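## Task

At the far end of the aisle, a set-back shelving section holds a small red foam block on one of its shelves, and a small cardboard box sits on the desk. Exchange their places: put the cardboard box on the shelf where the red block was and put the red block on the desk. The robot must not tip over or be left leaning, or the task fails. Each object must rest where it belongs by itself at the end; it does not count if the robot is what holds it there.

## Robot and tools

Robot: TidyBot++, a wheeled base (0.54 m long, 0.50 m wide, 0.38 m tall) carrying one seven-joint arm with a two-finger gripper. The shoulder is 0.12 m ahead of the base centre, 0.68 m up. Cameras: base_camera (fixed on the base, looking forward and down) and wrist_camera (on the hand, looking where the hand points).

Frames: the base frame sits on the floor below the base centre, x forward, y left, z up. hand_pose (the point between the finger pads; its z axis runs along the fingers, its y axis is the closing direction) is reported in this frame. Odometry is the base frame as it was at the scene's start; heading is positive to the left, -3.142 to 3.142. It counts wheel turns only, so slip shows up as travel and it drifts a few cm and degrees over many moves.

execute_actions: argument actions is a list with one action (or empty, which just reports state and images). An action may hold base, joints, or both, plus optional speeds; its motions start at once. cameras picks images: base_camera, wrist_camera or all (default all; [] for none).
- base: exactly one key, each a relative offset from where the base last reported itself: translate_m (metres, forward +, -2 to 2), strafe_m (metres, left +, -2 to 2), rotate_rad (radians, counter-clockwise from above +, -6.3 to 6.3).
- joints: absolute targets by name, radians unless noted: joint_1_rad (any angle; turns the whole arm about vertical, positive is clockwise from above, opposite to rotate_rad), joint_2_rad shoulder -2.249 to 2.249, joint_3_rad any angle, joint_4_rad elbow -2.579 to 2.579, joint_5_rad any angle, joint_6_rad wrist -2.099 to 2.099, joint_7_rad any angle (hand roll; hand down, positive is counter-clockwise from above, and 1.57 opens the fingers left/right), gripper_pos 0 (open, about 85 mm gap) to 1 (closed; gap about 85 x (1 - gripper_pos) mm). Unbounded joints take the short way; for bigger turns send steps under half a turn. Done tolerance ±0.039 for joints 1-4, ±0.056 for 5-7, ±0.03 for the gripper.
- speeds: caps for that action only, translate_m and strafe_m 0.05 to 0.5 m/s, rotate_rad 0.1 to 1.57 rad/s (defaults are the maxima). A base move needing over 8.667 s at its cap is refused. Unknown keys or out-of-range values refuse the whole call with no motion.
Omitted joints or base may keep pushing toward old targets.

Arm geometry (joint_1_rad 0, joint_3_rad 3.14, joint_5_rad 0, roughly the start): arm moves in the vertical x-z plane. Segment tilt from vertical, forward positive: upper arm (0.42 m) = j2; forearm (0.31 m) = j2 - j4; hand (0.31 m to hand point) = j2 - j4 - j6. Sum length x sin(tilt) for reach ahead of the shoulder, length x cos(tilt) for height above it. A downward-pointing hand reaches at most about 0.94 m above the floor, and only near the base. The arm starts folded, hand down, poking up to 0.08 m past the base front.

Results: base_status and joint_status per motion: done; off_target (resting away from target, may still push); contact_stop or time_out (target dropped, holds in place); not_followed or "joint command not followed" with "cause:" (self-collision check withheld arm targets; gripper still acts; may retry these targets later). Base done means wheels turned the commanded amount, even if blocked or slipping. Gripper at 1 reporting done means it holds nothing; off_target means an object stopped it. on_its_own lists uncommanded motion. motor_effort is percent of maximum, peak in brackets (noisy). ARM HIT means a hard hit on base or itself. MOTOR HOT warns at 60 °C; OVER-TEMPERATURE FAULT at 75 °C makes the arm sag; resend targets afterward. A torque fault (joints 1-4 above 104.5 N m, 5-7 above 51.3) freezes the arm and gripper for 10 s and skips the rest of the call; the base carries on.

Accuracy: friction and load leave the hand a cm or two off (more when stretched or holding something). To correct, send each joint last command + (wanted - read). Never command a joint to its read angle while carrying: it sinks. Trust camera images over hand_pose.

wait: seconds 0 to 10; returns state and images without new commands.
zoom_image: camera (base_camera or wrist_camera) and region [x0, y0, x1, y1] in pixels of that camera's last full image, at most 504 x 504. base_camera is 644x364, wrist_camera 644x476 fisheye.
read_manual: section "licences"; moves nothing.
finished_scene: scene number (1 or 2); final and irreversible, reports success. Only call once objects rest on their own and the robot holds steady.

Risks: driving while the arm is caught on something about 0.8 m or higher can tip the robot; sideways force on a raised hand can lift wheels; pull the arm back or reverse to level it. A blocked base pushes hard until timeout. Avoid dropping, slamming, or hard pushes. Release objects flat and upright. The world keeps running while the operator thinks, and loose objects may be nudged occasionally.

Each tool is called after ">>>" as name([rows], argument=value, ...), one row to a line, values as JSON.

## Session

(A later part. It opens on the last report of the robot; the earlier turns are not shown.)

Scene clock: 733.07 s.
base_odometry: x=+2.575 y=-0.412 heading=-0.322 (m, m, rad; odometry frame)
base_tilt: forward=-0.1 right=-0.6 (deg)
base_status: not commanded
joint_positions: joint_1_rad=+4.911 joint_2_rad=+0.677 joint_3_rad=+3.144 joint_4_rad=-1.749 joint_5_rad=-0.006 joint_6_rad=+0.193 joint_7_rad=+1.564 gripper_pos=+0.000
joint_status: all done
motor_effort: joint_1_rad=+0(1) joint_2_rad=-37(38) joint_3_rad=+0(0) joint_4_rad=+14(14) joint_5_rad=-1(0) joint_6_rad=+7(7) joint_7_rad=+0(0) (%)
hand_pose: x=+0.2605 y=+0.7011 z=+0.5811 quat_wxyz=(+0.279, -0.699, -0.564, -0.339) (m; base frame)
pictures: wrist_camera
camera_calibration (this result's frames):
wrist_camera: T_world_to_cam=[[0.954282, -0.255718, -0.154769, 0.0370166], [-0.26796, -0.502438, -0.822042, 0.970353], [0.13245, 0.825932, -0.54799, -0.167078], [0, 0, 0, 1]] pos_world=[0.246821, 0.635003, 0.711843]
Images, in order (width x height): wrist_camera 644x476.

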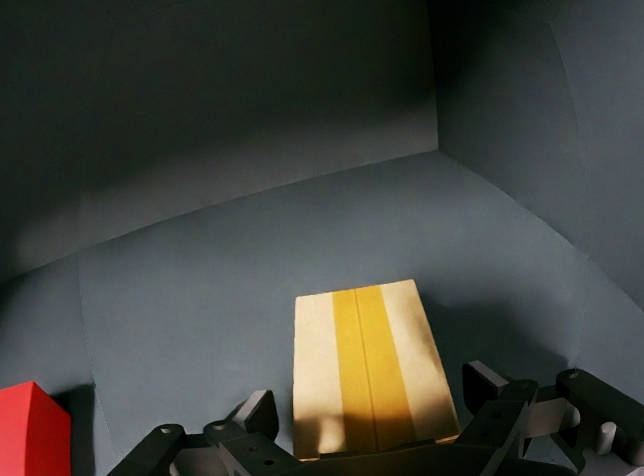

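>>> execute_actions([
  {"joints": {"joint_2_rad": 0.52, "joint_4_rad": -1.868, "joint_6_rad": 0.358}},
], cameras=[])

>>> execute_actions([
  {"joints": {"joint_1_rad": -1.72}},
], cameras=["wrist_camera"])

Scene clock: 772.57 s.
base_odometry: x=+2.575 y=-0.412 heading=-0.322 (m, m, rad; odometry frame)
base_tilt: forward=-0.1 right=-0.6 (deg)
base_status: not commanded
joint_positions: joint_1_rad=+4.911 joint_2_rad=+0.526 joint_3_rad=+3.144 joint_4_rad=-1.856 joint_5_rad=-0.006 joint_6_rad=+0.318 joint_7_rad=+1.564 gripper_pos=+0.000
joint_status: all done
motor_effort: joint_1_rad=-1(1) joint_2_rad=-34(39) joint_3_rad=+0(0) joint_4_rad=+15(15) joint_5_rad=+0(0) joint_6_rad=+7(7) joint_7_rad=-1(1) (%)
hand_pose: x=+0.2581 y=+0.6881 z=+0.6701 quat_wxyz=(+0.326, -0.668, -0.539, -0.396) (m; base frame)
pictures: none
No camera images: the call's "cameras" was empty. Leave "cameras" out to get every camera's image.

Scene clock: 774.00 s.
base_odometry: x=+2.575 y=-0.412 heading=-0.322 (m, m, rad; odometry frame)
base_tilt: forward=-0.2 right=-0.5 (deg)
base_status: not commanded
joint_positions: joint_1_rad=+4.573 joint_2_rad=+0.526 joint_3_rad=+3.135 joint_4_rad=-1.856 joint_5_rad=-0.006 joint_6_rad=+0.318 joint_7_rad=+1.564 gripper_pos=+0.000
joint_status: all done
motor_effort: joint_1_rad=-1(2) joint_2_rad=-34(34) joint_3_rad=+0(1) joint_4_rad=+15(14) joint_5_rad=+1(0) joint_6_rad=+7(7) joint_7_rad=-1(0) (%)
hand_pose: x=+0.0165 y=+0.6944 z=+0.6702 quat_wxyz=(+0.391, -0.566, -0.645, -0.332) (m; base frame)
pictures: wrist_camera
camera_calibration (this result's frames):
wrist_camera: T_world_to_cam=[[0.979861, 0.10904, -0.167278, 0.0366294], [-0.10717, -0.419673, -0.901326, 0.967863], [-0.168483, 0.901102, -0.399536, -0.227113], [0, 0, 0, 1]] pos_world=[0.0295693, 0.606844, 0.787748]
Images, in order (width x height): wrist_camera 644x476.

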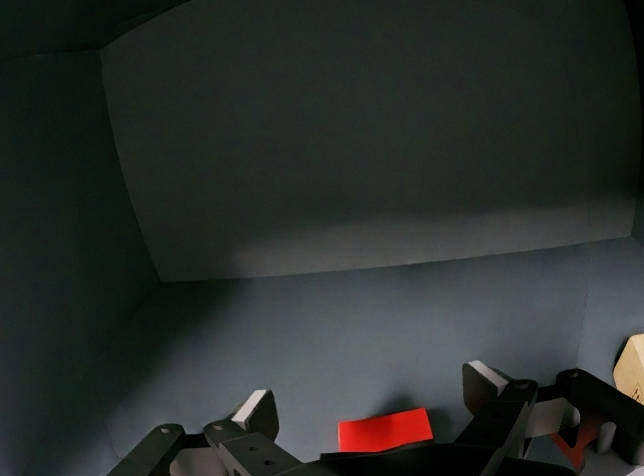

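>>> zoom_image(camera="wrist_camera", region=[300, 376, 480, 476])

Region (300, 376, 480, 476) of wrist_camera's 644x476 image, scaled by 2.800.

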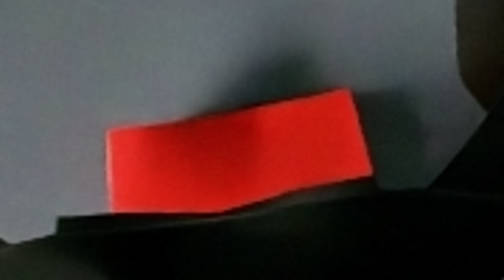

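>>> execute_actions([
  {"joints": {"joint_1_rad": -1.685, "joint_2_rad": 0.655}},
], cameras=["wrist_camera"])

Scene clock: 810.13 s.
base_odometry: x=+2.575 y=-0.412 heading=-0.322 (m, m, rad; odometry frame)
base_tilt: forward=-0.1 right=-0.5 (deg)
base_status: not commanded
joint_positions: joint_1_rad=+4.577 joint_2_rad=+0.650 joint_3_rad=+3.135 joint_4_rad=-1.861 joint_5_rad=-0.006 joint_6_rad=+0.318 joint_7_rad=+1.564 gripper_pos=+0.000
joint_status: all done
motor_effort: joint_1_rad=-1(0) joint_2_rad=-35(39) joint_3_rad=+0(0) joint_4_rad=+13(15) joint_5_rad=-1(0) joint_6_rad=+7(8) joint_7_rad=-1(1) (%)
hand_pose: x=+0.0206 y=+0.6857 z=+0.5812 quat_wxyz=(+0.347, -0.588, -0.667, -0.296) (m; base frame)
pictures: wrist_camera
camera_calibration (this result's frames):
wrist_camera: T_world_to_cam=[[0.983184, 0.0838819, -0.162214, 0.0329032], [-0.0936334, -0.531073, -0.842136, 0.92614], [-0.156788, 0.843164, -0.514289, -0.147953], [0, 0, 0, 1]] pos_world=[0.0311706, 0.613837, 0.709183]
Images, in order (width x height): wrist_camera 644x476.

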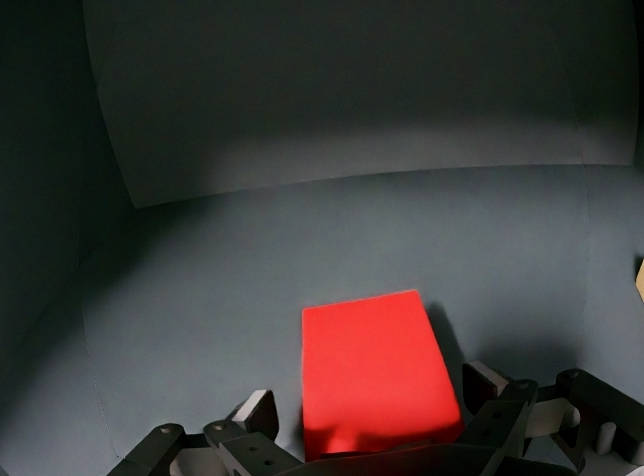

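>>> execute_actions([
  {"joints": {"joint_2_rad": 0.668, "gripper_pos": 1.0}},
], cameras=["wrist_camera"])

Scene clock: 816.97 s.
base_odometry: x=+2.575 y=-0.412 heading=-0.322 (m, m, rad; odometry frame)
base_tilt: forward=-0.1 right=-0.5 (deg)
base_status: not commanded
joint_positions: joint_1_rad=+4.577 joint_2_rad=+0.653 joint_3_rad=+3.135 joint_4_rad=-1.861 joint_5_rad=-0.006 joint_6_rad=+0.321 joint_7_rad=+1.564 gripper_pos=+0.370
joint_status: gripper_pos off_target (ended at +0.370, target +1.000); the others done
motor_effort: joint_1_rad=-1(1) joint_2_rad=-34(37) joint_3_rad=+0(0) joint_4_rad=+12(13) joint_5_rad=+0(0) joint_6_rad=+6(7) joint_7_rad=-1(1) (%)
hand_pose: x=+0.0206 y=+0.6859 z=+0.5800 quat_wxyz=(+0.347, -0.588, -0.667, -0.296) (m; base frame)
pictures: wrist_camera
camera_calibration (this result's frames):
wrist_camera: T_world_to_cam=[[0.983184, 0.0838684, -0.162218, 0.0327358], [-0.0936505, -0.53104, -0.842156, 0.925279], [-0.156775, 0.843186, -0.514256, -0.148761], [0, 0, 0, 1]] pos_world=[0.0311455, 0.614048, 0.708038]
Images, in order (width x height): wrist_camera 644x476.

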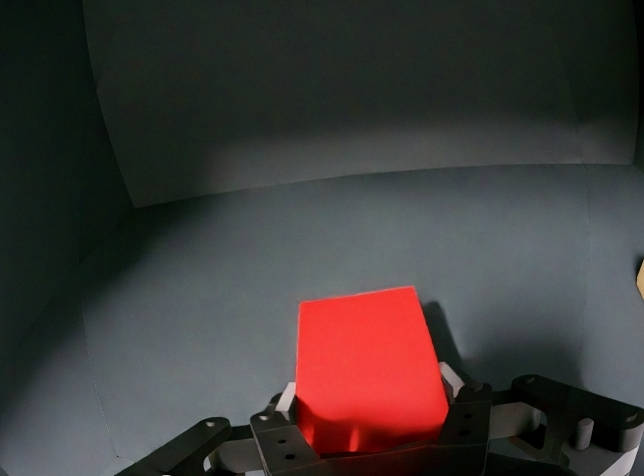

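>>> execute_actions([
  {"base": {"strafe_m": -0.28}, "joints": {"joint_2_rad": 0.45}, "speeds": {"strafe_m": 0.3}},
], cameras=["wrist_camera"])

>>> execute_actions([
  {"joints": {"joint_1_rad": -3.155, "joint_2_rad": -0.4, "joint_4_rad": -2.4, "joint_6_rad": -0.5}},
])

Scene clock: 885.17 s.
base_odometry: x=+2.486 y=-0.678 heading=-0.322 (m, m, rad; odometry frame)
base_tilt: forward=-0.2 right=-0.6 (deg)
base_status: done
joint_positions: joint_1_rad=+4.580 joint_2_rad=+0.455 joint_3_rad=+3.134 joint_4_rad=-1.870 joint_5_rad=-0.005 joint_6_rad=+0.322 joint_7_rad=+1.564 gripper_pos=+0.370
joint_status: all done
motor_effort: joint_1_rad=+0(3) joint_2_rad=-31(40) joint_3_rad=+1(2) joint_4_rad=+15(16) joint_5_rad=+0(1) joint_6_rad=+8(9) joint_7_rad=-1(1) (%)
hand_pose: x=+0.0220 y=+0.6900 z=+0.7144 quat_wxyz=(+0.409, -0.558, -0.631, -0.351) (m; base frame)
pictures: wrist_camera
camera_calibration (this result's frames):
wrist_camera: T_world_to_cam=[[0.979247, 0.112758, -0.168405, 0.0373288], [-0.117177, -0.362973, -0.924403, 0.984039], [-0.16536, 0.924952, -0.342228, -0.26201], [0, 0, 0, 1]] pos_world=[0.035427, 0.595317, 0.826268]
Images, in order (width x height): wrist_camera 644x476.

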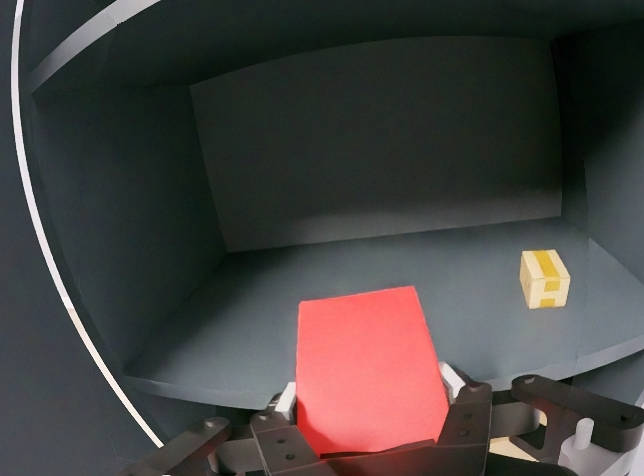

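Scene clock: 887.87 s.
base_odometry: x=+2.486 y=-0.678 heading=-0.322 (m, m, rad; odometry frame)
base_tilt: forward=-0.2 right=-0.5 (deg)
base_status: not commanded
joint_positions: joint_1_rad=+3.151 joint_2_rad=-0.378 joint_3_rad=+3.133 joint_4_rad=-2.389 joint_5_rad=-0.005 joint_6_rad=-0.459 joint_7_rad=+1.564 gripper_pos=+0.370
joint_status: all done
motor_effort: joint_1_rad=-1(3) joint_2_rad=-4(34) joint_3_rad=+1(1) joint_4_rad=+17(17) joint_5_rad=-1(0) joint_6_rad=+6(8) joint_7_rad=+0(0) (%)
hand_pose: x=-0.2037 y=-0.0019 z=+0.6951 quat_wxyz=(+0.330, -0.005, -0.944, +0.001) (m; base frame)
pictures: base_camera, wrist_camera
camera_calibration (this result's frames):
wrist_camera: T_world_to_cam=[[0.0936811, 0.98618, -0.136646, 0.132277], [0.723401, -0.161724, -0.671221, 0.684236], [-0.684043, -0.0359691, -0.728554, 0.495134], [0, 0, 0, 1]] pos_world=[-0.168676, -0.00198273, 0.83808]
Images, in order (width x height): base_camera 644x364, wrist_camera 644x476.

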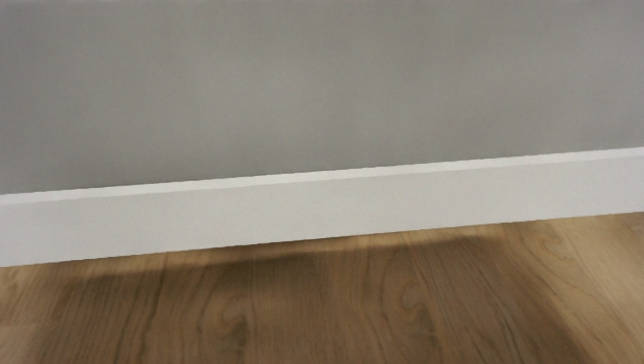

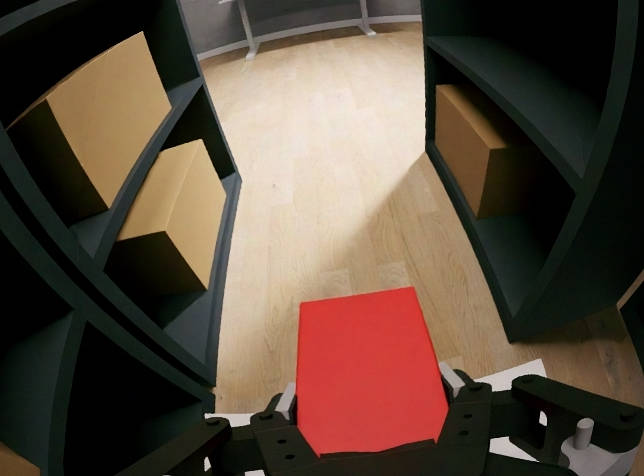

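>>> execute_actions([
  {"base": {"translate_m": -2.0}, "joints": {"joint_2_rad": 0.39, "joint_4_rad": -1.39, "joint_6_rad": -0.246}},
], cameras=["wrist_camera"])

Scene clock: 904.83 s.
base_odometry: x=+0.588 y=-0.046 heading=-0.322 (m, m, rad; odometry frame)
base_tilt: forward=-0.3 right=-0.5 (deg)
base_status: done
joint_positions: joint_1_rad=+3.150 joint_2_rad=+0.380 joint_3_rad=+3.133 joint_4_rad=-1.402 joint_5_rad=-0.005 joint_6_rad=-0.290 joint_7_rad=+1.564 gripper_pos=+0.370
joint_status: all done
motor_effort: joint_1_rad=-1(1) joint_2_rad=-33(36) joint_3_rad=+0(2) joint_4_rad=+20(20) joint_5_rad=+0(1) joint_6_rad=+8(8) joint_7_rad=-1(1) (%)
hand_pose: x=-0.6173 y=-0.0008 z=+0.8569 quat_wxyz=(+0.510, -0.006, -0.860, +0.005) (m; base frame)
pictures: wrist_camera
camera_calibration (this result's frames):
wrist_camera: T_world_to_cam=[[0.0329455, 0.985239, -0.167983, 0.181474], [0.407253, -0.166721, -0.897969, 1.09138], [-0.912721, -0.0388275, -0.406735, -0.0868862], [0, 0, 0, 1]] pos_world=[-0.529751, -0.000211524, 0.975174]
Images, in order (width x height): wrist_camera 644x476.

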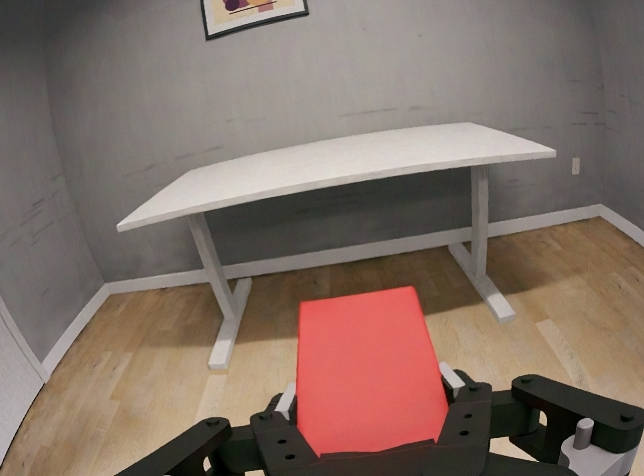

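>>> execute_actions([
  {"base": {"translate_m": -1.1}},
], cameras=["wrist_camera"])

Scene clock: 921.03 s.
base_odometry: x=-0.456 y=+0.301 heading=-0.321 (m, m, rad; odometry frame)
base_tilt: forward=-0.2 right=-0.5 (deg)
base_status: done
joint_positions: joint_1_rad=+3.150 joint_2_rad=+0.382 joint_3_rad=+3.133 joint_4_rad=-1.402 joint_5_rad=-0.005 joint_6_rad=-0.289 joint_7_rad=+1.564 gripper_pos=+0.370
joint_status: not commanded
motor_effort: joint_1_rad=-1(1) joint_2_rad=-33(37) joint_3_rad=+0(1) joint_4_rad=+19(21) joint_5_rad=+0(0) joint_6_rad=+8(8) joint_7_rad=+0(1) (%)
hand_pose: x=-0.6180 y=-0.0011 z=+0.8560 quat_wxyz=(+0.509, -0.006, -0.861, +0.005) (m; base frame)
pictures: wrist_camera
camera_calibration (this result's frames):
wrist_camera: T_world_to_cam=[[0.0327236, 0.985247, -0.16798, 0.18144], [0.407848, -0.166603, -0.897721, 1.09094], [-0.912463, -0.0391335, -0.407283, -0.0872218], [0, 0, 0, 1]] pos_world=[-0.530462, -0.000422319, 0.974315]
Images, in order (width x height): wrist_camera 644x476.

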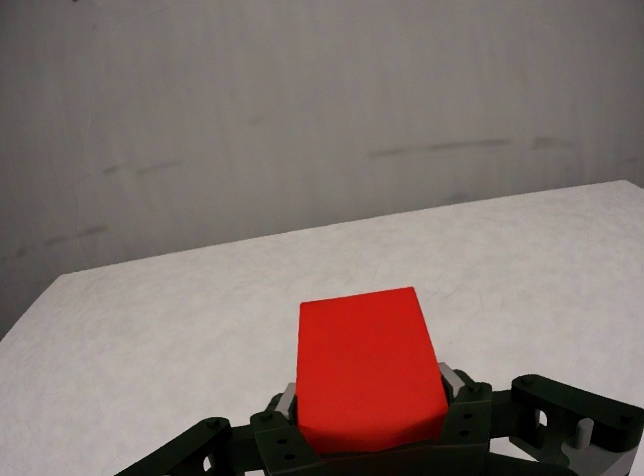

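>>> execute_actions([
  {"joints": {"joint_2_rad": 0.492}},
], cameras=["wrist_camera"])

Scene clock: 929.90 s.
base_odometry: x=-0.456 y=+0.301 heading=-0.321 (m, m, rad; odometry frame)
base_tilt: forward=-0.2 right=-0.5 (deg)
base_status: not commanded
joint_positions: joint_1_rad=+3.150 joint_2_rad=+0.491 joint_3_rad=+3.133 joint_4_rad=-1.399 joint_5_rad=-0.005 joint_6_rad=-0.289 joint_7_rad=+1.564 gripper_pos=+0.370
joint_status: all done
motor_effort: joint_1_rad=-1(1) joint_2_rad=-36(41) joint_3_rad=+0(0) joint_4_rad=+18(20) joint_5_rad=+0(0) joint_6_rad=+7(7) joint_7_rad=-1(1) (%)
hand_pose: x=-0.6333 y=-0.0009 z=+0.7768 quat_wxyz=(+0.463, -0.006, -0.886, +0.005) (m; base frame)
pictures: wrist_camera
camera_calibration (this result's frames):
wrist_camera: T_world_to_cam=[[0.0503007, 0.985096, -0.164489, 0.176928], [0.500168, -0.167402, -0.849593, 1.04719], [-0.864466, -0.0395369, -0.501134, -0.0302007], [0, 0, 0, 1]] pos_world=[-0.55878, -0.000182574, 0.903657]
Images, in order (width x height): wrist_camera 644x476.

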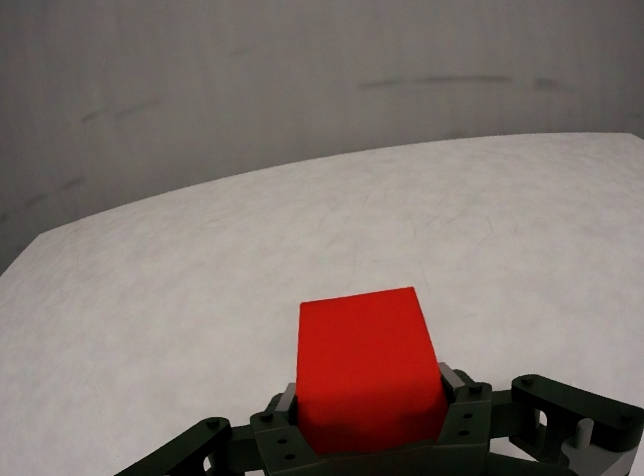

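>>> execute_actions([
  {"joints": {"joint_2_rad": 0.52}},
], cameras=["wrist_camera"])

Scene clock: 934.50 s.
base_odometry: x=-0.456 y=+0.301 heading=-0.321 (m, m, rad; odometry frame)
base_tilt: forward=-0.2 right=-0.6 (deg)
base_status: not commanded
joint_positions: joint_1_rad=+3.150 joint_2_rad=+0.501 joint_3_rad=+3.133 joint_4_rad=-1.398 joint_5_rad=-0.005 joint_6_rad=-0.287 joint_7_rad=+1.564 gripper_pos=+0.370
joint_status: all done
motor_effort: joint_1_rad=-1(0) joint_2_rad=-36(38) joint_3_rad=+1(0) joint_4_rad=+18(19) joint_5_rad=+0(0) joint_6_rad=+7(8) joint_7_rad=-1(1) (%)
hand_pose: x=-0.6348 y=-0.0009 z=+0.7698 quat_wxyz=(+0.460, -0.006, -0.888, +0.005) (m; base frame)
pictures: wrist_camera
camera_calibration (this result's frames):
wrist_camera: T_world_to_cam=[[0.0515651, 0.985082, -0.164177, 0.176415], [0.50667, -0.167472, -0.845718, 1.04315], [-0.860597, -0.0395741, -0.507747, -0.0274439], [0, 0, 0, 1]] pos_world=[-0.561247, -0.000170911, 0.897237]
Images, in order (width x height): wrist_camera 644x476.

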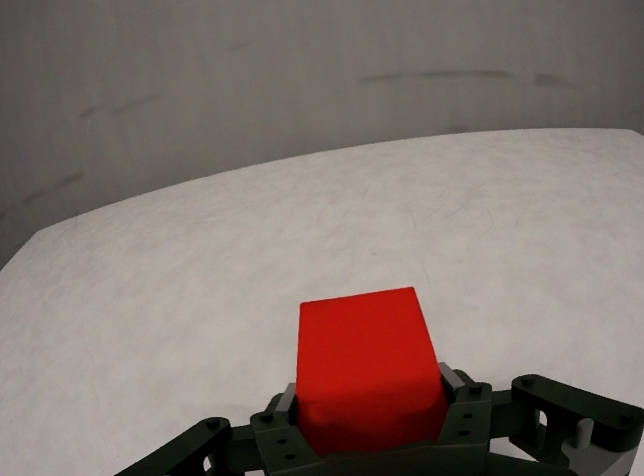

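>>> execute_actions([
  {"joints": {"joint_2_rad": 0.534}},
], cameras=[])

Scene clock: 937.63 s.
base_odometry: x=-0.456 y=+0.301 heading=-0.321 (m, m, rad; odometry frame)
base_tilt: forward=-0.2 right=-0.4 (deg)
base_status: not commanded
joint_positions: joint_1_rad=+3.150 joint_2_rad=+0.503 joint_3_rad=+3.133 joint_4_rad=-1.396 joint_5_rad=-0.005 joint_6_rad=-0.286 joint_7_rad=+1.564 gripper_pos=+0.370
joint_status: all done
motor_effort: joint_1_rad=-1(1) joint_2_rad=-36(37) joint_3_rad=+0(0) joint_4_rad=+18(19) joint_5_rad=+0(0) joint_6_rad=+7(6) joint_7_rad=+0(1) (%)
hand_pose: x=-0.6357 y=-0.0009 z=+0.7697 quat_wxyz=(+0.460, -0.006, -0.888, +0.005) (m; base frame)
pictures: none
No camera images: the call's "cameras" was empty. Leave "cameras" out to get every camera's image.

Contact confirmed (z stopped changing). Releasing, and relaxing the downward push.

>>> execute_actions([
  {"joints": {"joint_2_rad": 0.51, "gripper_pos": 0.0}},
], cameras=["wrist_camera"])

>>> execute_actions([
  {"joints": {"joint_2_rad": 0.2, "joint_6_rad": -0.6}},
], cameras=["wrist_camera"])

Scene clock: 950.47 s.
base_odometry: x=-0.456 y=+0.301 heading=-0.321 (m, m, rad; odometry frame)
base_tilt: forward=-0.2 right=-0.5 (deg)
base_status: not commanded
joint_positions: joint_1_rad=+3.150 joint_2_rad=+0.503 joint_3_rad=+3.133 joint_4_rad=-1.396 joint_5_rad=-0.005 joint_6_rad=-0.286 joint_7_rad=+1.564 gripper_pos=+0.000
joint_status: all done
motor_effort: joint_1_rad=-1(1) joint_2_rad=-37(37) joint_3_rad=+1(0) joint_4_rad=+18(19) joint_5_rad=+0(0) joint_6_rad=+7(6) joint_7_rad=-1(1) (%)
hand_pose: x=-0.6357 y=-0.0009 z=+0.7698 quat_wxyz=(+0.460, -0.006, -0.888, +0.005) (m; base frame)
pictures: wrist_camera
camera_calibration (this result's frames):
wrist_camera: T_world_to_cam=[[0.0514136, 0.98508, -0.16424, 0.176409], [0.505818, -0.167489, -0.846224, 1.04345], [-0.861107, -0.0395679, -0.506882, -0.0291246], [0, 0, 0, 1]] pos_world=[-0.561946, -0.000162771, 0.897206]
Images, in order (width x height): wrist_camera 644x476.

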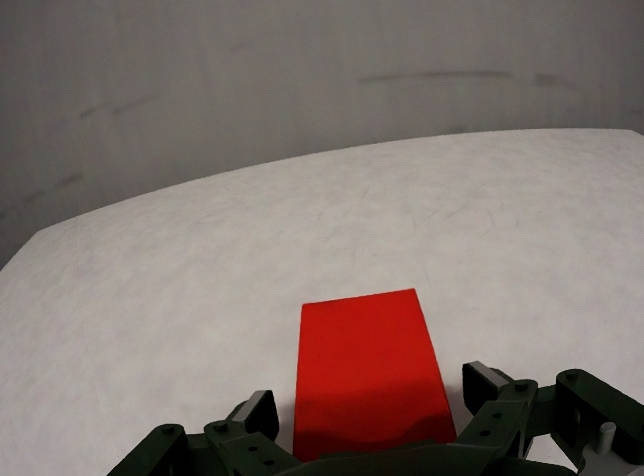

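Scene clock: 951.90 s.
base_odometry: x=-0.456 y=+0.301 heading=-0.321 (m, m, rad; odometry frame)
base_tilt: forward=-0.2 right=-0.6 (deg)
base_status: not commanded
joint_positions: joint_1_rad=+3.150 joint_2_rad=+0.199 joint_3_rad=+3.133 joint_4_rad=-1.394 joint_5_rad=-0.005 joint_6_rad=-0.556 joint_7_rad=+1.564 gripper_pos=+0.000
joint_status: all done
motor_effort: joint_1_rad=-1(1) joint_2_rad=-28(40) joint_3_rad=+1(0) joint_4_rad=+19(20) joint_5_rad=+0(1) joint_6_rad=+7(7) joint_7_rad=+0(1) (%)
hand_pose: x=-0.5390 y=-0.0019 z=+0.9176 quat_wxyz=(+0.477, -0.005, -0.879, +0.005) (m; base frame)
pictures: wrist_camera
camera_calibration (this result's frames):
wrist_camera: T_world_to_cam=[[0.0432277, 0.985554, -0.163753, 0.191859], [0.474583, -0.16449, -0.864705, 1.11957], [-0.879149, -0.0403353, -0.474837, 0.0898341], [0, 0, 0, 1]] pos_world=[-0.460646, -0.00130598, 1.04217]
Images, in order (width x height): wrist_camera 644x476.

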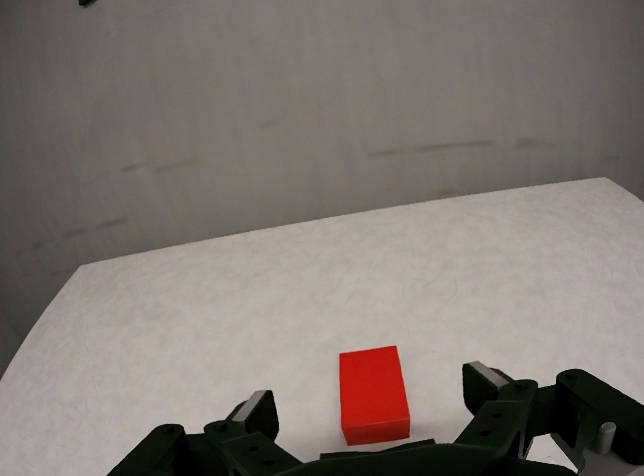

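The block is on the desk and the box is on the shelf. Ending scene 1.

>>> finished_scene(scene=1)

The scene is finished: the task was done.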